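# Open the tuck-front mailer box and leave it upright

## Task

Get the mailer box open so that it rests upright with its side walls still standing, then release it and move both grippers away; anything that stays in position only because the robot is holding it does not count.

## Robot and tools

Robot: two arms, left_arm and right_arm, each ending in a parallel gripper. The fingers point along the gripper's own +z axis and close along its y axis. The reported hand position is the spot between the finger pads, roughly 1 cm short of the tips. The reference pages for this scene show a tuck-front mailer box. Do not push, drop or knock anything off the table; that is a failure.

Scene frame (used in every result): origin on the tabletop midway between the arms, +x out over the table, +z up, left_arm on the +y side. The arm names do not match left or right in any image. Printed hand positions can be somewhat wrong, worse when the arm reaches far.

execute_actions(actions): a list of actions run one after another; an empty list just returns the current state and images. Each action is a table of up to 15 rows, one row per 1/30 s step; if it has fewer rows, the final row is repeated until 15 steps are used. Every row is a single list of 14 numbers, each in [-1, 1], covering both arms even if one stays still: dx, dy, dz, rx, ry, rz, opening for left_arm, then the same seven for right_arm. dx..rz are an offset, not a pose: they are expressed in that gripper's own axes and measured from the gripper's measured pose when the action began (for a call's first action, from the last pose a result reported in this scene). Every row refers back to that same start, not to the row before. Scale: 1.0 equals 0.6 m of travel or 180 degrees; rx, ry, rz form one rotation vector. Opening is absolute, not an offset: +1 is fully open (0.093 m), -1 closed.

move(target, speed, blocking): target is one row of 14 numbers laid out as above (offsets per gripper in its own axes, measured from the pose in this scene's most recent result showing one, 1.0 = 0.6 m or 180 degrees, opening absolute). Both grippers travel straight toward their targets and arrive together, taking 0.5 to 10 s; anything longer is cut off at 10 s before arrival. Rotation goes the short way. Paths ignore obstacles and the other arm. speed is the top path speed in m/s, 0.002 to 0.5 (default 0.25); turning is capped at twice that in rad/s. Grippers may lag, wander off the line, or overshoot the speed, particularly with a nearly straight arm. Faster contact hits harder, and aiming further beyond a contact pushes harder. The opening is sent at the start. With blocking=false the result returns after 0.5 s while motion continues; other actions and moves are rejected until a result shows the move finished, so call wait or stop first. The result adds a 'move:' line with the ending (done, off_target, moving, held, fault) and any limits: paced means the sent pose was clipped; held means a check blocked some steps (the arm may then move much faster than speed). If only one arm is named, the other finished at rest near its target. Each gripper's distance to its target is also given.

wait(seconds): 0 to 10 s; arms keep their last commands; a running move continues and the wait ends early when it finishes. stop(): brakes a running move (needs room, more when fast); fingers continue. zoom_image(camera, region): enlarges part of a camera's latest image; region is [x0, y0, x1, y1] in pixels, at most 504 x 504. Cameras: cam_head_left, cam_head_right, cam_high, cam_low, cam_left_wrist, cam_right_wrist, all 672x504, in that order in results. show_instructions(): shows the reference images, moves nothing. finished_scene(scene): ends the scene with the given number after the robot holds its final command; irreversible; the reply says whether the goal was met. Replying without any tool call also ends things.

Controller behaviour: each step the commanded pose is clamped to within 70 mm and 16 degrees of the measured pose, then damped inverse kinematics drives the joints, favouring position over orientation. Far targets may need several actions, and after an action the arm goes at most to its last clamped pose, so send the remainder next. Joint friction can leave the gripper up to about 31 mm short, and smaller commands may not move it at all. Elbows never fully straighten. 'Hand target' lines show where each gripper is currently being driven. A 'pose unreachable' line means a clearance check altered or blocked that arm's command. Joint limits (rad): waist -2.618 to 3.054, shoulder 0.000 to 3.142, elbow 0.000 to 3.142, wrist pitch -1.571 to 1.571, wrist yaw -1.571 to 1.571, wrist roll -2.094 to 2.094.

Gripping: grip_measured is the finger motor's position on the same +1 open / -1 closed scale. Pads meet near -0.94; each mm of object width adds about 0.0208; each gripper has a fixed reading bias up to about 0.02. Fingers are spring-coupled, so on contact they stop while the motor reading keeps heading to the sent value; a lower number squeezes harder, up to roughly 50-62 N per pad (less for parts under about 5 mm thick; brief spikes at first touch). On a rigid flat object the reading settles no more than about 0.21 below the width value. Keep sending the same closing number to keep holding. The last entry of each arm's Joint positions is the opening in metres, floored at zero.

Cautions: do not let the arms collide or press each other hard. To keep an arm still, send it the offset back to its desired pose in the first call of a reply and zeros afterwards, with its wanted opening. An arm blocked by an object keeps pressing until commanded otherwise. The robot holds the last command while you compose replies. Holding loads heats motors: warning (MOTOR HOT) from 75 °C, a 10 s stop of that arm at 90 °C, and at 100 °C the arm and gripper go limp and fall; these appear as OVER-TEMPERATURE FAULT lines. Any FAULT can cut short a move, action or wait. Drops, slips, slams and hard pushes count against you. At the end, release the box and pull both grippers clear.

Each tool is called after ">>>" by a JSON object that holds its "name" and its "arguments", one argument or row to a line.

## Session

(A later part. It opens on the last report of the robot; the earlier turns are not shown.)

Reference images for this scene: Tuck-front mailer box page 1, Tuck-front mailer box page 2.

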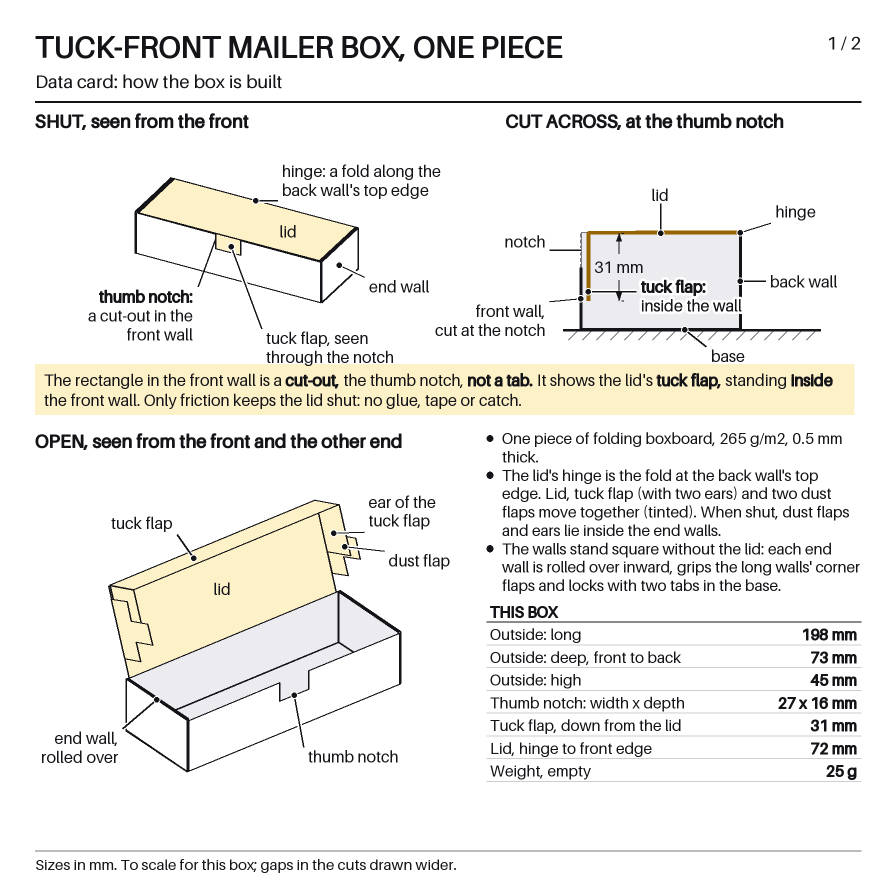

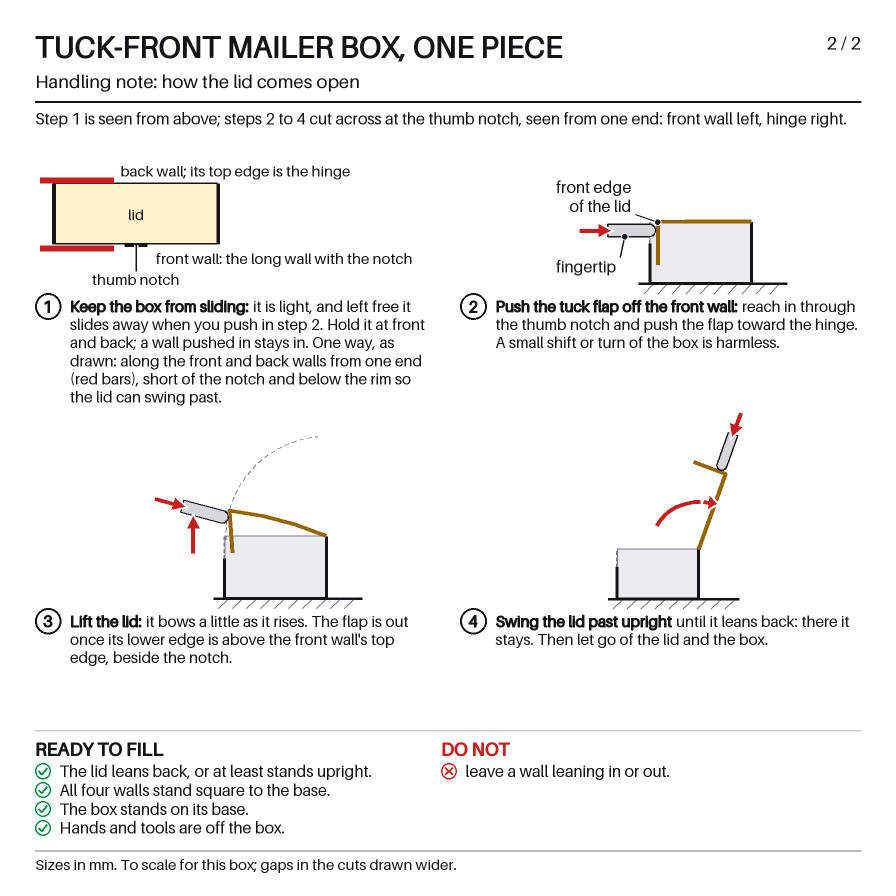

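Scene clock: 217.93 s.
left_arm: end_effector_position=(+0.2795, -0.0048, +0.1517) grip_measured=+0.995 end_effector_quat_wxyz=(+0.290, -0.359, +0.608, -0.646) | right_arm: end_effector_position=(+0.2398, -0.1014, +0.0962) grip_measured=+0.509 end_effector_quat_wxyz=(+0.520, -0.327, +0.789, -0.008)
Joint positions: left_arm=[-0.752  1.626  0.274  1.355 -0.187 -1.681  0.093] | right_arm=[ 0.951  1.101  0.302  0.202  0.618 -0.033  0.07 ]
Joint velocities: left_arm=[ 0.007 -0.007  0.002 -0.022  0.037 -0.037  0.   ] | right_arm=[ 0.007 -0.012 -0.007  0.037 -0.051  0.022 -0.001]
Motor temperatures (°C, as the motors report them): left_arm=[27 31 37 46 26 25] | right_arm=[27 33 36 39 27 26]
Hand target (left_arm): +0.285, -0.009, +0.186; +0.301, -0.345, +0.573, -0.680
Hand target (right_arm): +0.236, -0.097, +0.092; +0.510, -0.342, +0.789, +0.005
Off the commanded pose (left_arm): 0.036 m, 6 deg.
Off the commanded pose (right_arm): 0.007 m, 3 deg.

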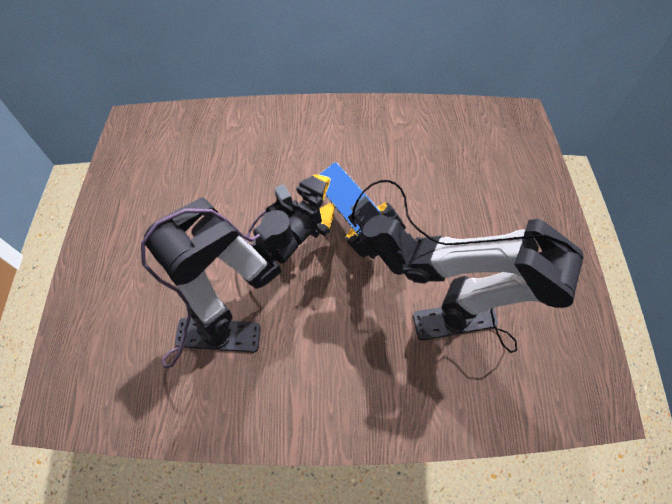

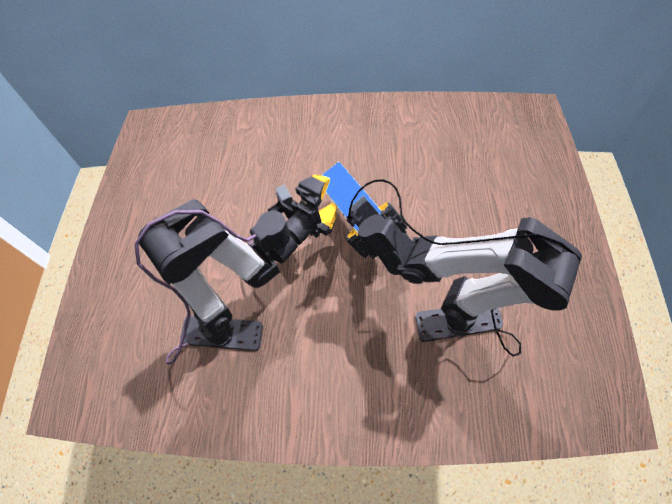

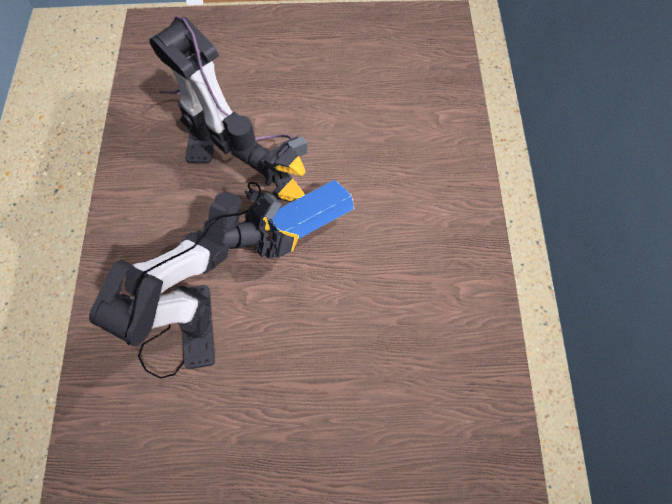

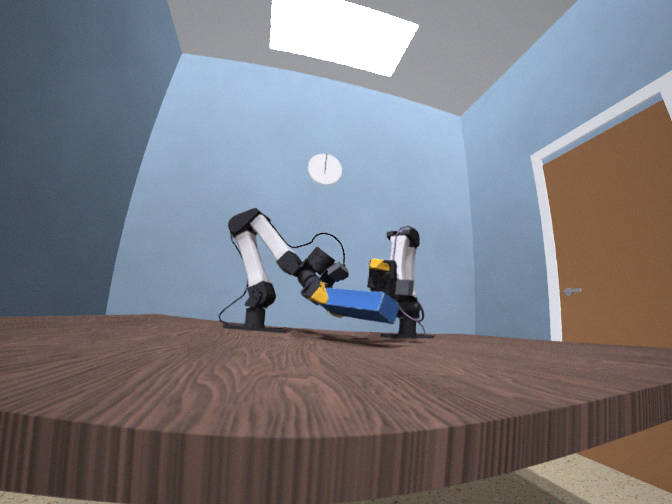

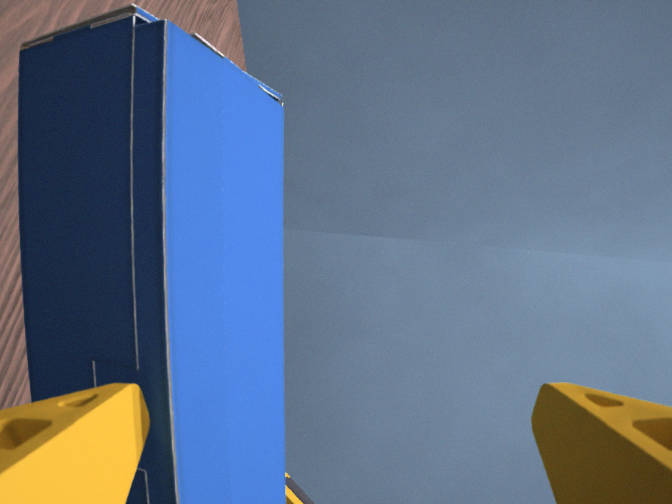

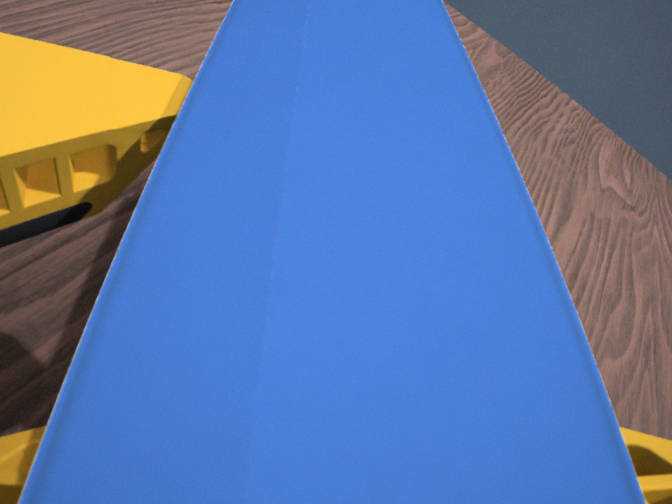

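>>> {"name": "execute_actions", "arguments": {
  "actions": [
    [[0.005,-0.055,0.03,0.03,0,0,1,0,0.016,0,-0.018,0,0,0.5]],
    [[0.005,-0.06,0.024,0.03,0,0,1,0,0.016,0,-0.018,0,0,0.5]]
  ]
}}

Scene clock: 221.23 s.
left_arm: end_effector_position=(+0.2888, -0.0140, +0.1554) grip_measured=+0.995 end_effector_quat_wxyz=(+0.296, -0.354, +0.616, -0.638) | right_arm: end_effector_position=(+0.2452, -0.1068, +0.0989) grip_measured=+0.509 end_effector_quat_wxyz=(+0.526, -0.303, +0.794, -0.011)
Joint positions: left_arm=[-0.752  1.626  0.333  1.282 -0.189 -1.659  0.093] | right_arm=[ 0.935  1.101  0.302  0.21   0.638 -0.008  0.07 ]
Joint velocities: left_arm=[-0.007 -0.007 -0.002 -0.051  0.007 -0.037  0.001] | right_arm=[-0.012 -0.007 -0.002 -0.022  0.007  0.007 -0.001]
Motor temperatures (°C, as the motors report them): left_arm=[27 31 38 46 26 25] | right_arm=[27 32 36 39 27 26]
Hand target (left_arm): +0.295, -0.017, +0.191; +0.310, -0.342, +0.580, -0.672
Hand target (right_arm): +0.238, -0.097, +0.095; +0.515, -0.328, +0.792, +0.012
Off the commanded pose (left_arm): 0.037 m, 6 deg.
Off the commanded pose (right_arm): 0.013 m, 4 deg.

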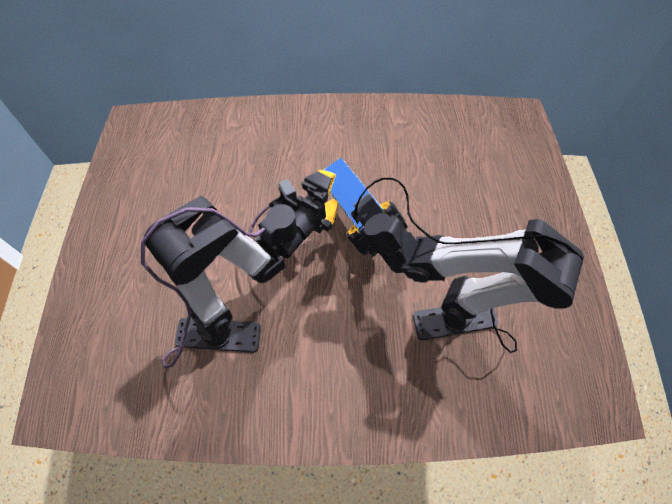

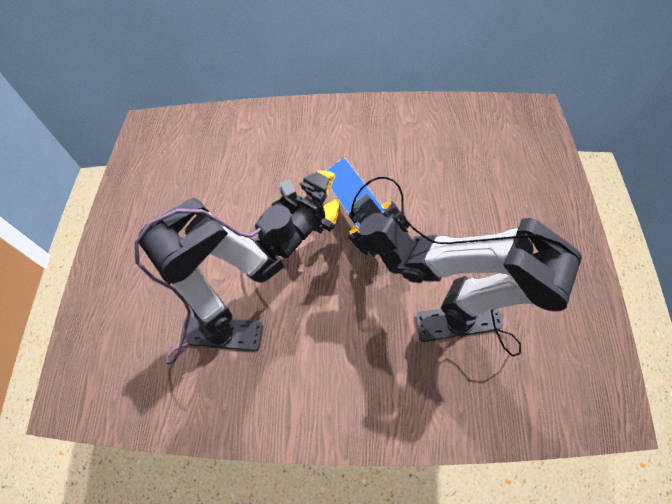

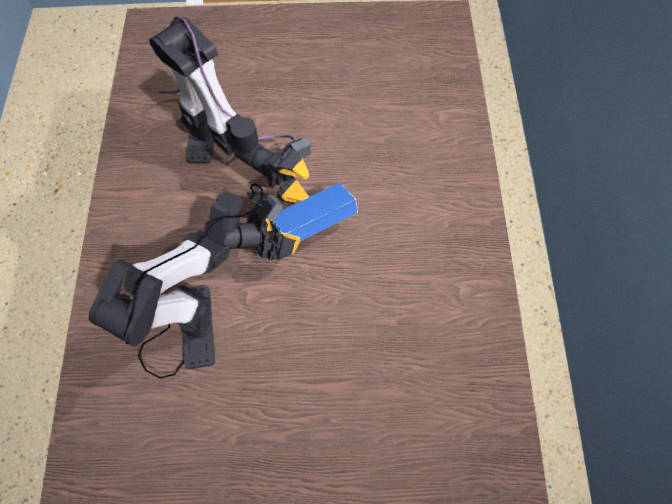

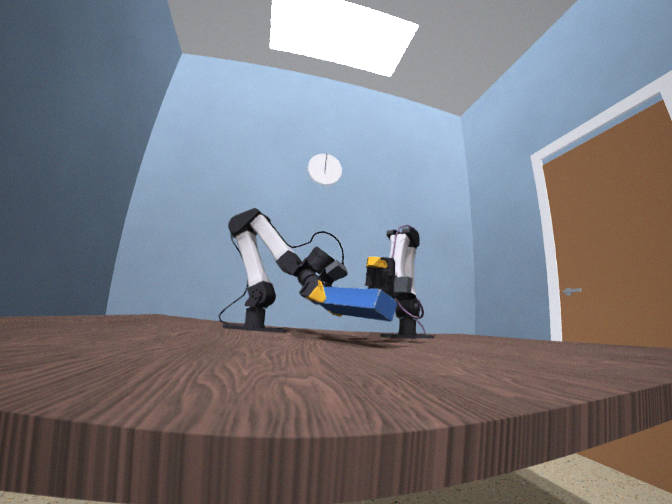

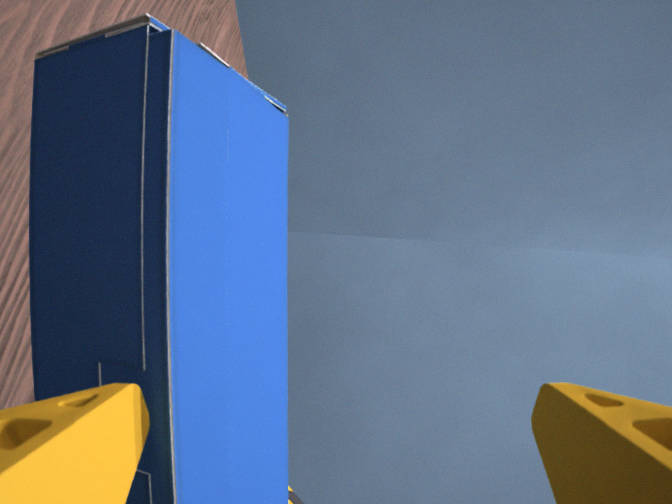

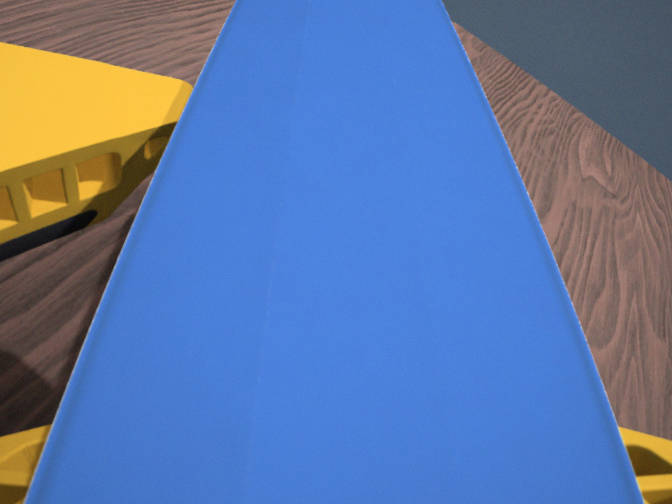

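>>> {"name": "move", "arguments": {
  "target": [0,0,-0.15,0,0,0,1,-0.05,-0.02,-0.03,0,0,0,0.5],
  "speed": 0.05
}}

>>> {"name": "move", "arguments": {
  "target": [0,0,0,0,0,0,1,0,0,0,-0.1,0,0.62,0.5],
  "speed": 0.15
}}

Scene clock: 227.47 s.
left_arm: end_effector_position=(+0.2222, +0.0354, +0.1599) grip_measured=+0.995 end_effector_quat_wxyz=(+0.299, -0.354, +0.611, -0.641) | right_arm: end_effector_position=(+0.2427, -0.1129, +0.1202) grip_measured=+0.509 end_effector_quat_wxyz=(+0.512, -0.313, +0.800, -0.026)
Joint positions: left_arm=[-0.847  1.204  0.046  1.16  -0.288 -1.659  0.093] | right_arm=[ 0.934  1.008  0.391 -0.018  0.643 -0.008  0.07 ]
Joint velocities: left_arm=[-0.002 -0.007  0.002  0.037  0.022  0.051 -0.   ] | right_arm=[ 0.007  0.012  0.002  0.081 -0.051 -0.007  0.001]
Motor temperatures (°C, as the motors report them): left_arm=[27 31 38 46 26 25] | right_arm=[27 32 36 39 27 26]
Hand target (left_arm): +0.217, +0.039, +0.155; +0.297, -0.354, +0.616, -0.638
Hand target (right_arm): +0.244, -0.107, +0.136; +0.526, -0.303, +0.794, -0.011
Off the commanded pose (left_arm): 0.008 m, 1 deg.
Off the commanded pose (right_arm): 0.017 m, 3 deg.
move: off_target (right_arm)

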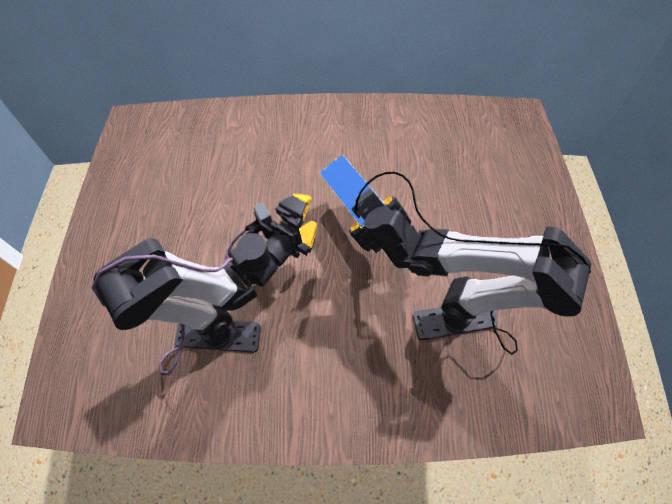

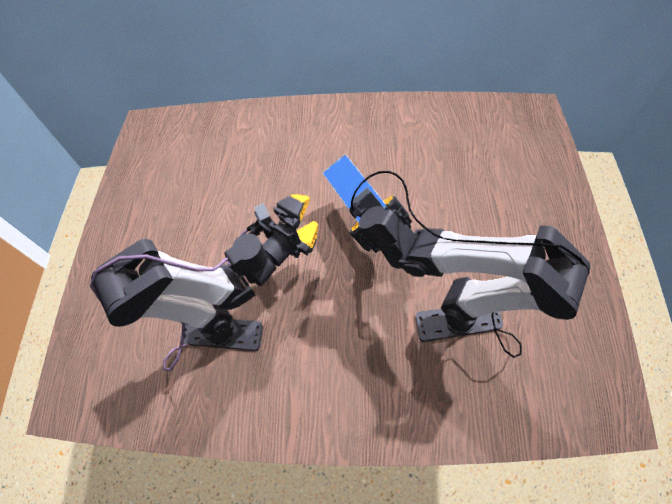

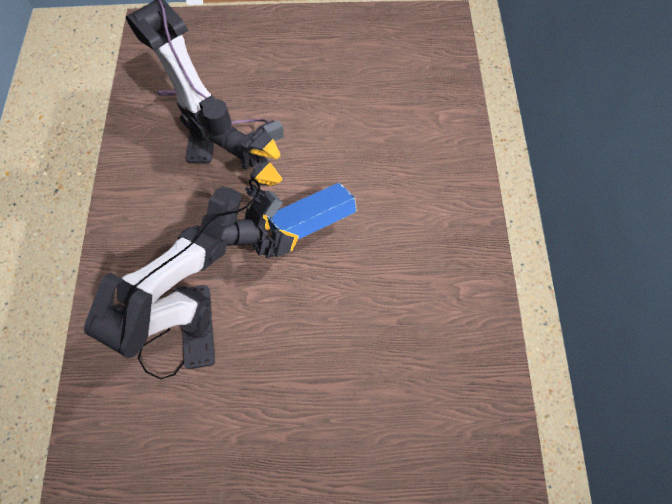

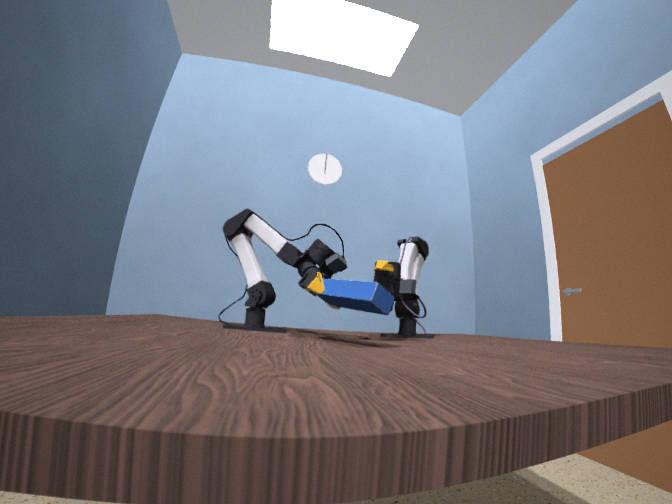

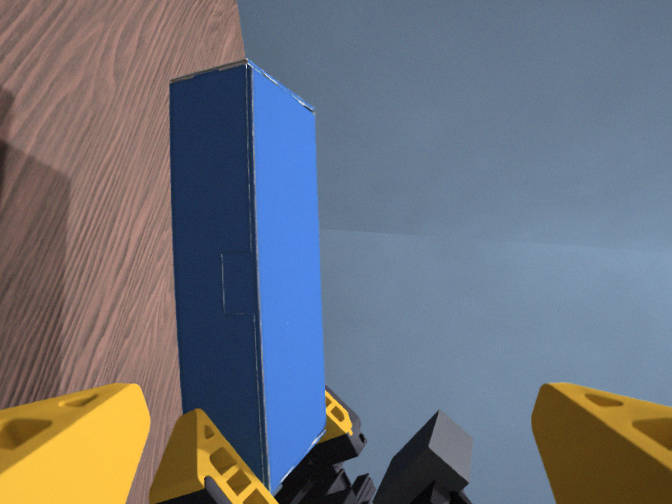

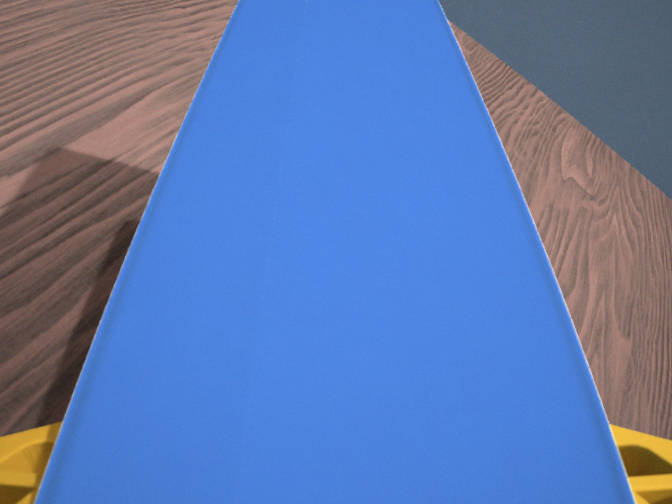

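Scene clock: 234.57 s.
left_arm: end_effector_position=(+0.2222, +0.0354, +0.1599) grip_measured=+0.995 end_effector_quat_wxyz=(+0.299, -0.354, +0.611, -0.641) | right_arm: end_effector_position=(+0.2424, -0.1095, +0.1217) grip_measured=+0.509 end_effector_quat_wxyz=(+0.260, +0.413, +0.711, +0.507)
Joint positions: left_arm=[-0.847  1.204  0.046  1.16  -0.288 -1.659  0.093] | right_arm=[0.776 0.88  0.194 0.308 0.319 1.748 0.07 ]
Joint velocities: left_arm=[-0.002  0.017  0.002 -0.007  0.007 -0.066 -0.001] | right_arm=[ 0.002 -0.002 -0.017  0.022 -0.007  0.007 -0.001]
Motor temperatures (°C, as the motors report them): left_arm=[27 31 38 46 26 25] | right_arm=[27 32 36 40 27 26]
Hand target (left_arm): +0.222, +0.035, +0.160; +0.299, -0.354, +0.611, -0.641
Hand target (right_arm): +0.243, -0.113, +0.120; +0.261, +0.419, +0.703, +0.512
Off the commanded pose (left_arm): 0.000 m, 0 deg.
Off the commanded pose (right_arm): 0.004 m, 1 deg.
move: done

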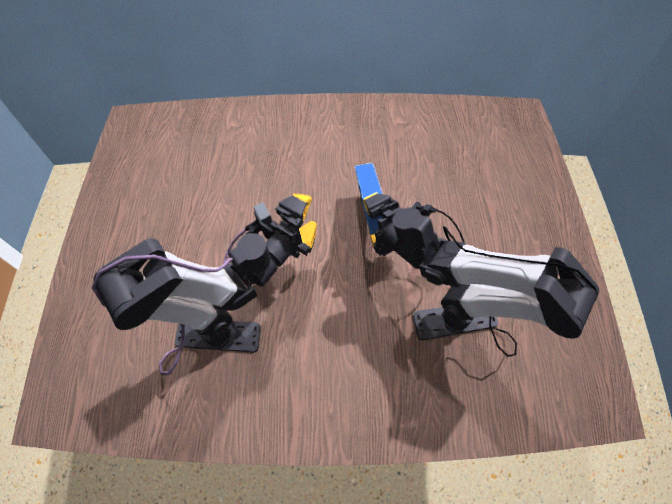

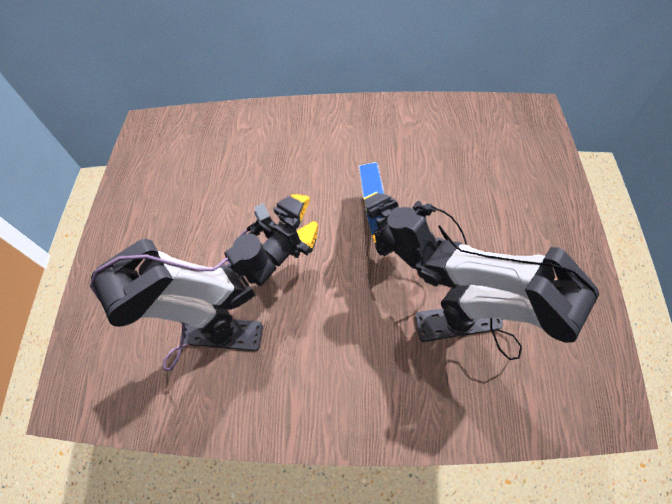

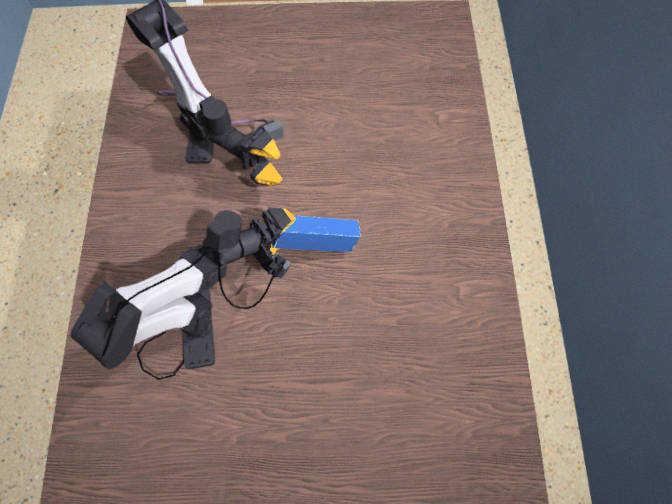

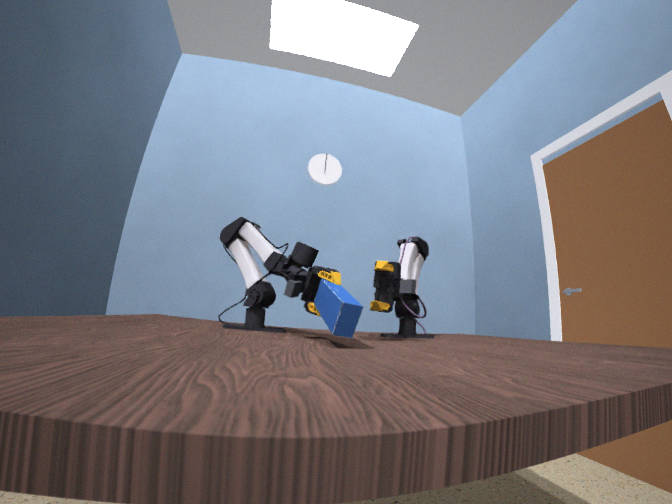

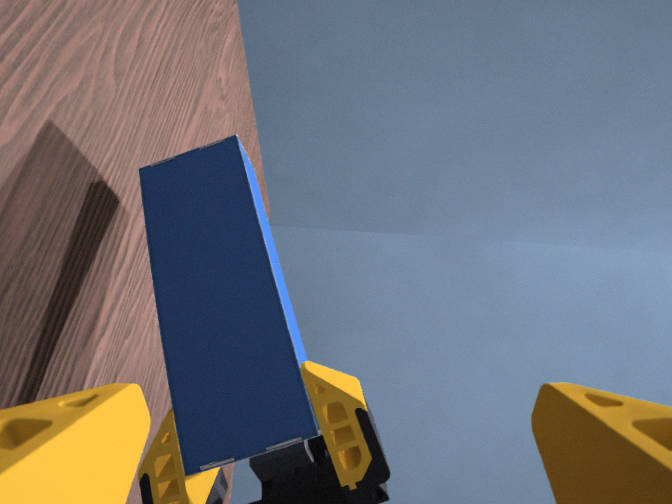

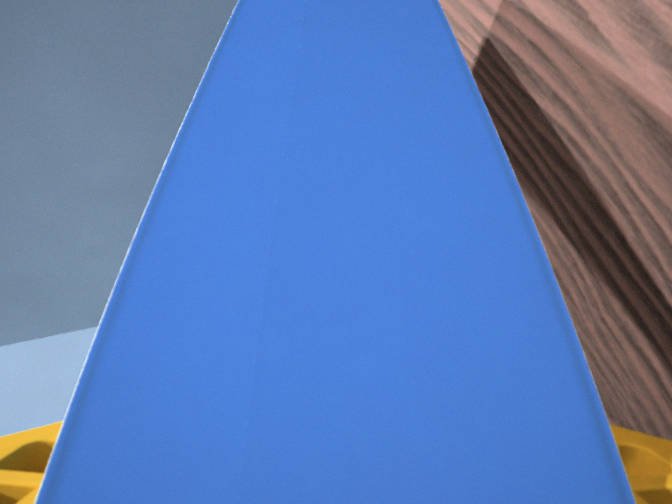

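>>> {"name": "move", "arguments": {
  "target": [0,0,0,0,0,0,1,0,0,0,-0.16,0,0.08,0.5],
  "speed": 0.1
}}

Scene clock: 239.63 s.
left_arm: end_effector_position=(+0.2222, +0.0354, +0.1599) grip_measured=+0.995 end_effector_quat_wxyz=(+0.299, -0.354, +0.611, -0.641) | right_arm: end_effector_position=(+0.2457, -0.1069, +0.1271) grip_measured=+0.509 end_effector_quat_wxyz=(+0.292, +0.484, +0.524, +0.637)
Joint positions: left_arm=[-0.847  1.204  0.046  1.16  -0.288 -1.659  0.093] | right_arm=[0.963 1.596 0.011 1.563 0.704 1.901 0.07 ]
Joint velocities: left_arm=[-0.012  0.012 -0.007 -0.022 -0.022  0.051 -0.   ] | right_arm=[-0.017 -0.007  0.007  0.051  0.051 -0.037  0.001]
Motor temperatures (°C, as the motors report them): left_arm=[27 30 38 46 26 25] | right_arm=[27 32 36 41 27 26]
Hand target (left_arm): +0.222, +0.035, +0.160; +0.299, -0.354, +0.611, -0.641
Hand target (right_arm): +0.242, -0.110, +0.124; +0.292, +0.483, +0.527, +0.635
Off the commanded pose (left_arm): 0.000 m, 0 deg.
Off the commanded pose (right_arm): 0.007 m, 10 deg.
joint sent to its limit (right arm) — the command would take joint 3 (elbow) past its lower limit and joint 4 (wrist pitch) past its upper limit, so those joints were sent only as far as their limits.
move: off_target (right_arm)

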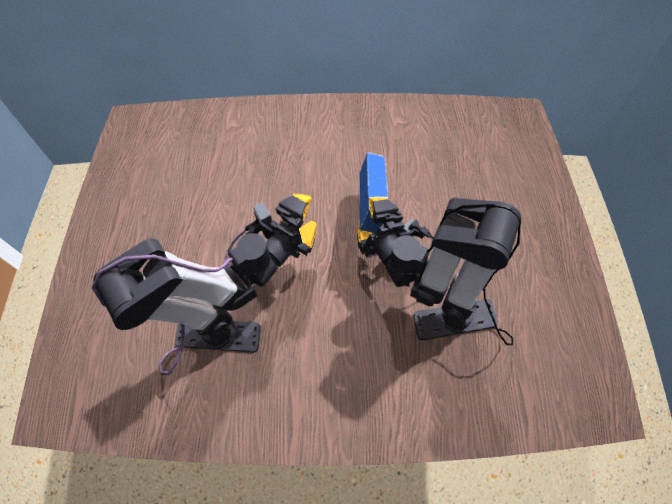

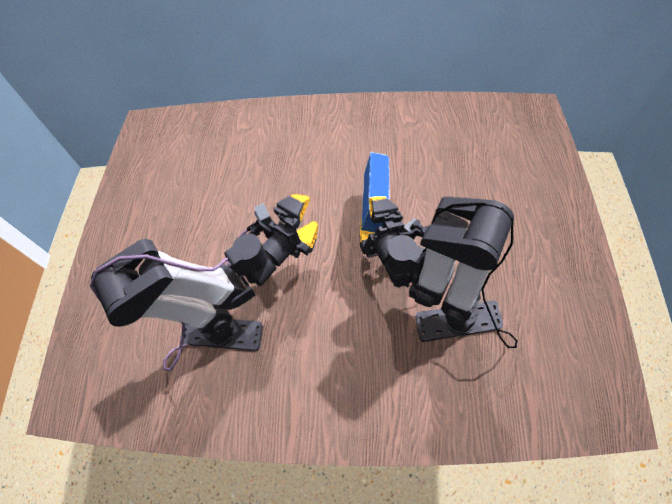

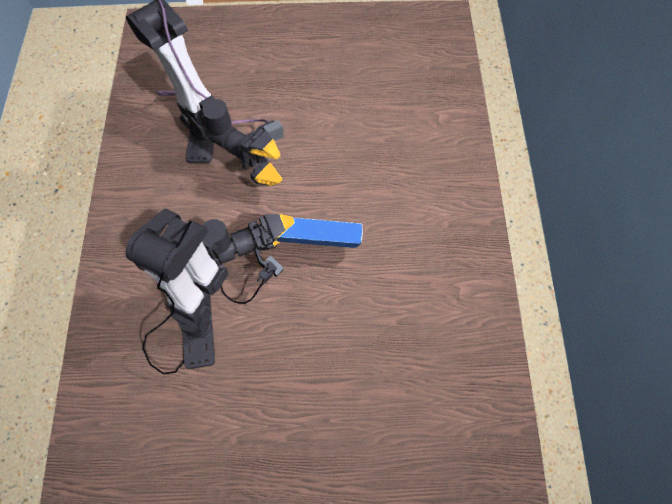

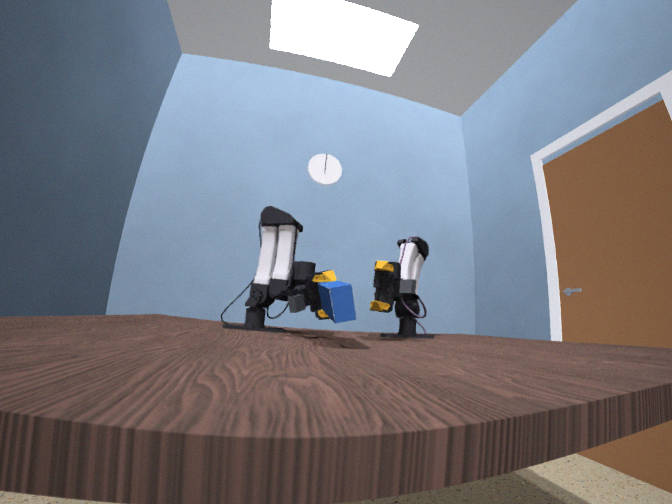

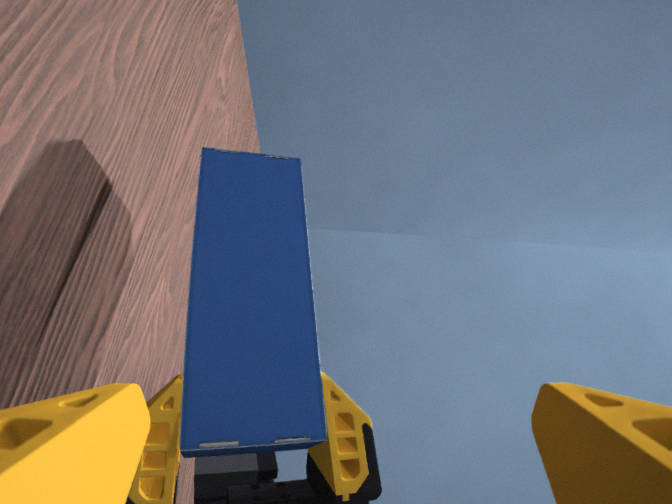

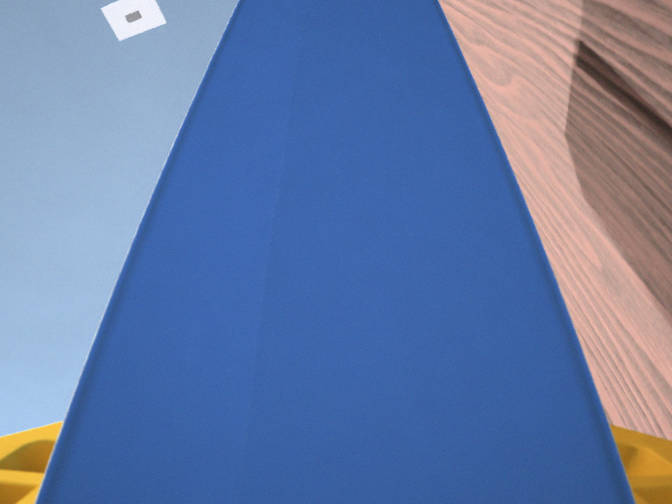

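>>> {"name": "move", "arguments": {
  "target": [0,-0.15,-0.05,-0.25,0,0,1,0.099,-0.03,0.098,0,0,0,0.5],
  "speed": 0.06
}}

Scene clock: 251.90 s.
left_arm: end_effector_position=(+0.1986, +0.0584, +0.2458) grip_measured=+0.995 end_effector_quat_wxyz=(+0.149, -0.438, +0.811, -0.359) | right_arm: end_effector_position=(+0.2748, -0.0343, +0.1226) grip_measured=+0.509 end_effector_quat_wxyz=(+0.295, +0.484, +0.529, +0.632)
Joint positions: left_arm=[-0.736  0.981  1.072 -0.867 -0.074 -1.746  0.093] | right_arm=[0.995 1.813 0.318 1.458 0.739 1.901 0.07 ]
Joint velocities: left_arm=[ 0.007 -0.002  0.012 -0.11   0.007 -0.037 -0.   ] | right_arm=[ 0.012 -0.007  0.007  0.051  0.022 -0.007 -0.001]
Motor temperatures (°C, as the motors report them): left_arm=[27 29 39 45 26 25] | right_arm=[27 32 35 41 27 26]
Hand target (left_arm): +0.203, +0.057, +0.249; +0.146, -0.443, +0.810, -0.357
Hand target (right_arm): +0.275, -0.027, +0.126; +0.292, +0.484, +0.524, +0.637
Off the commanded pose (left_arm): 0.005 m, 1 deg.
Off the commanded pose (right_arm): 0.009 m, 1 deg.
move: done

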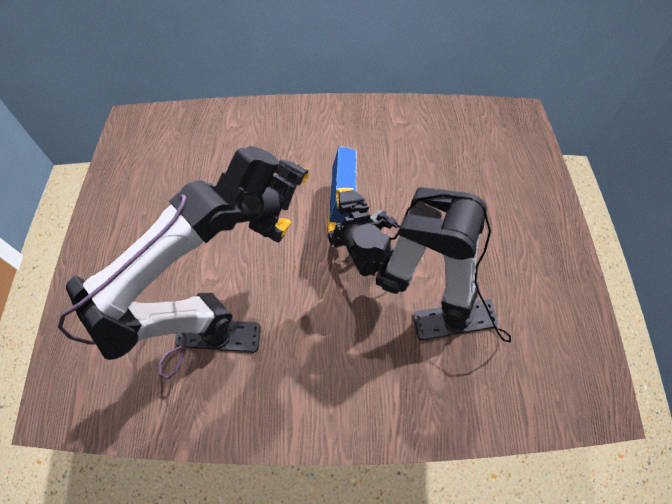

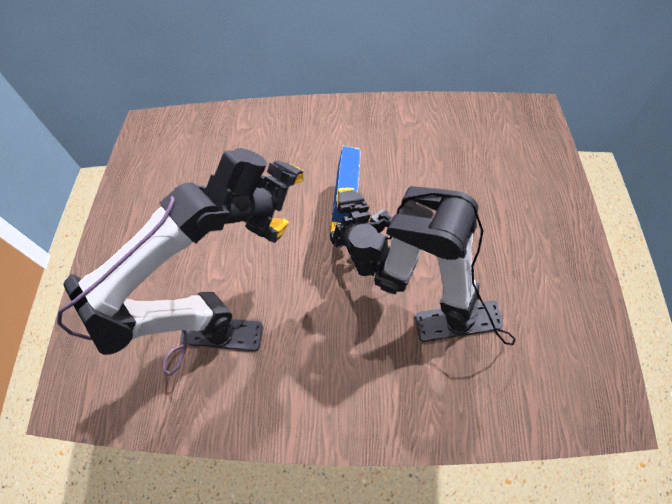

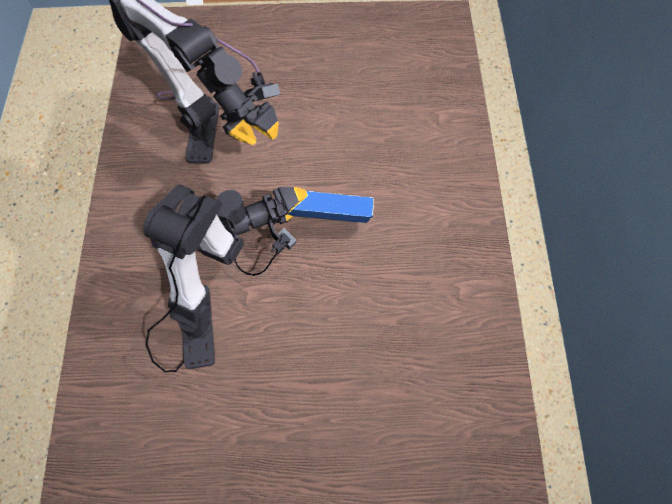

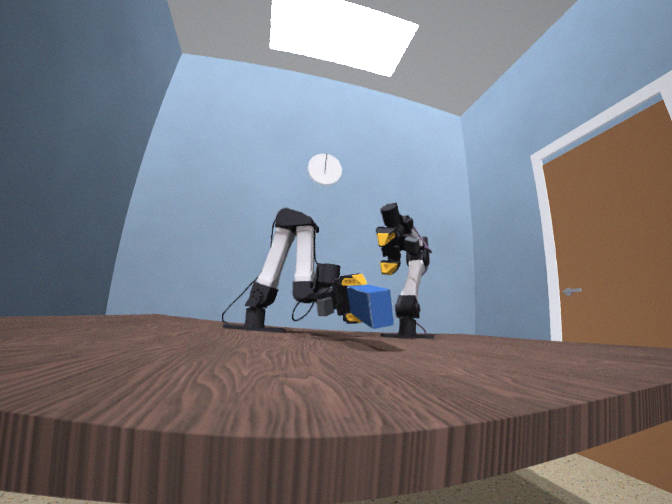

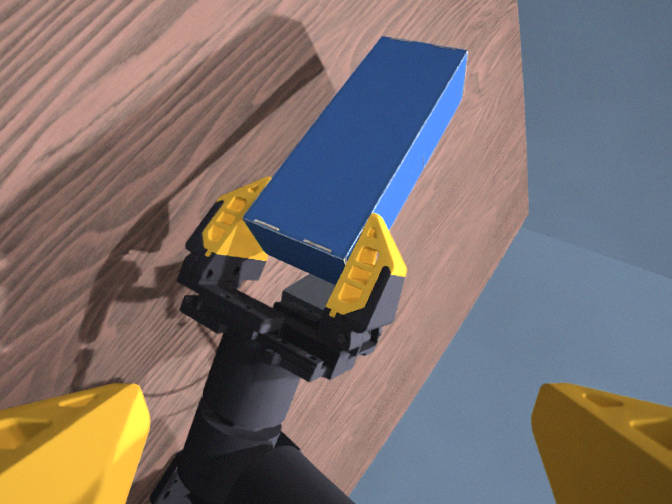

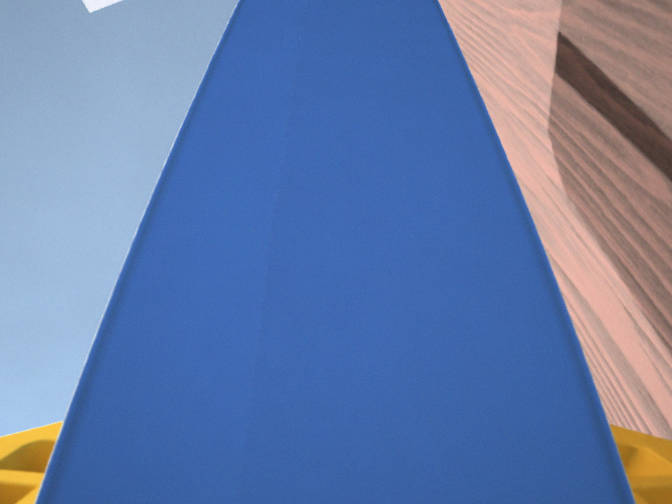

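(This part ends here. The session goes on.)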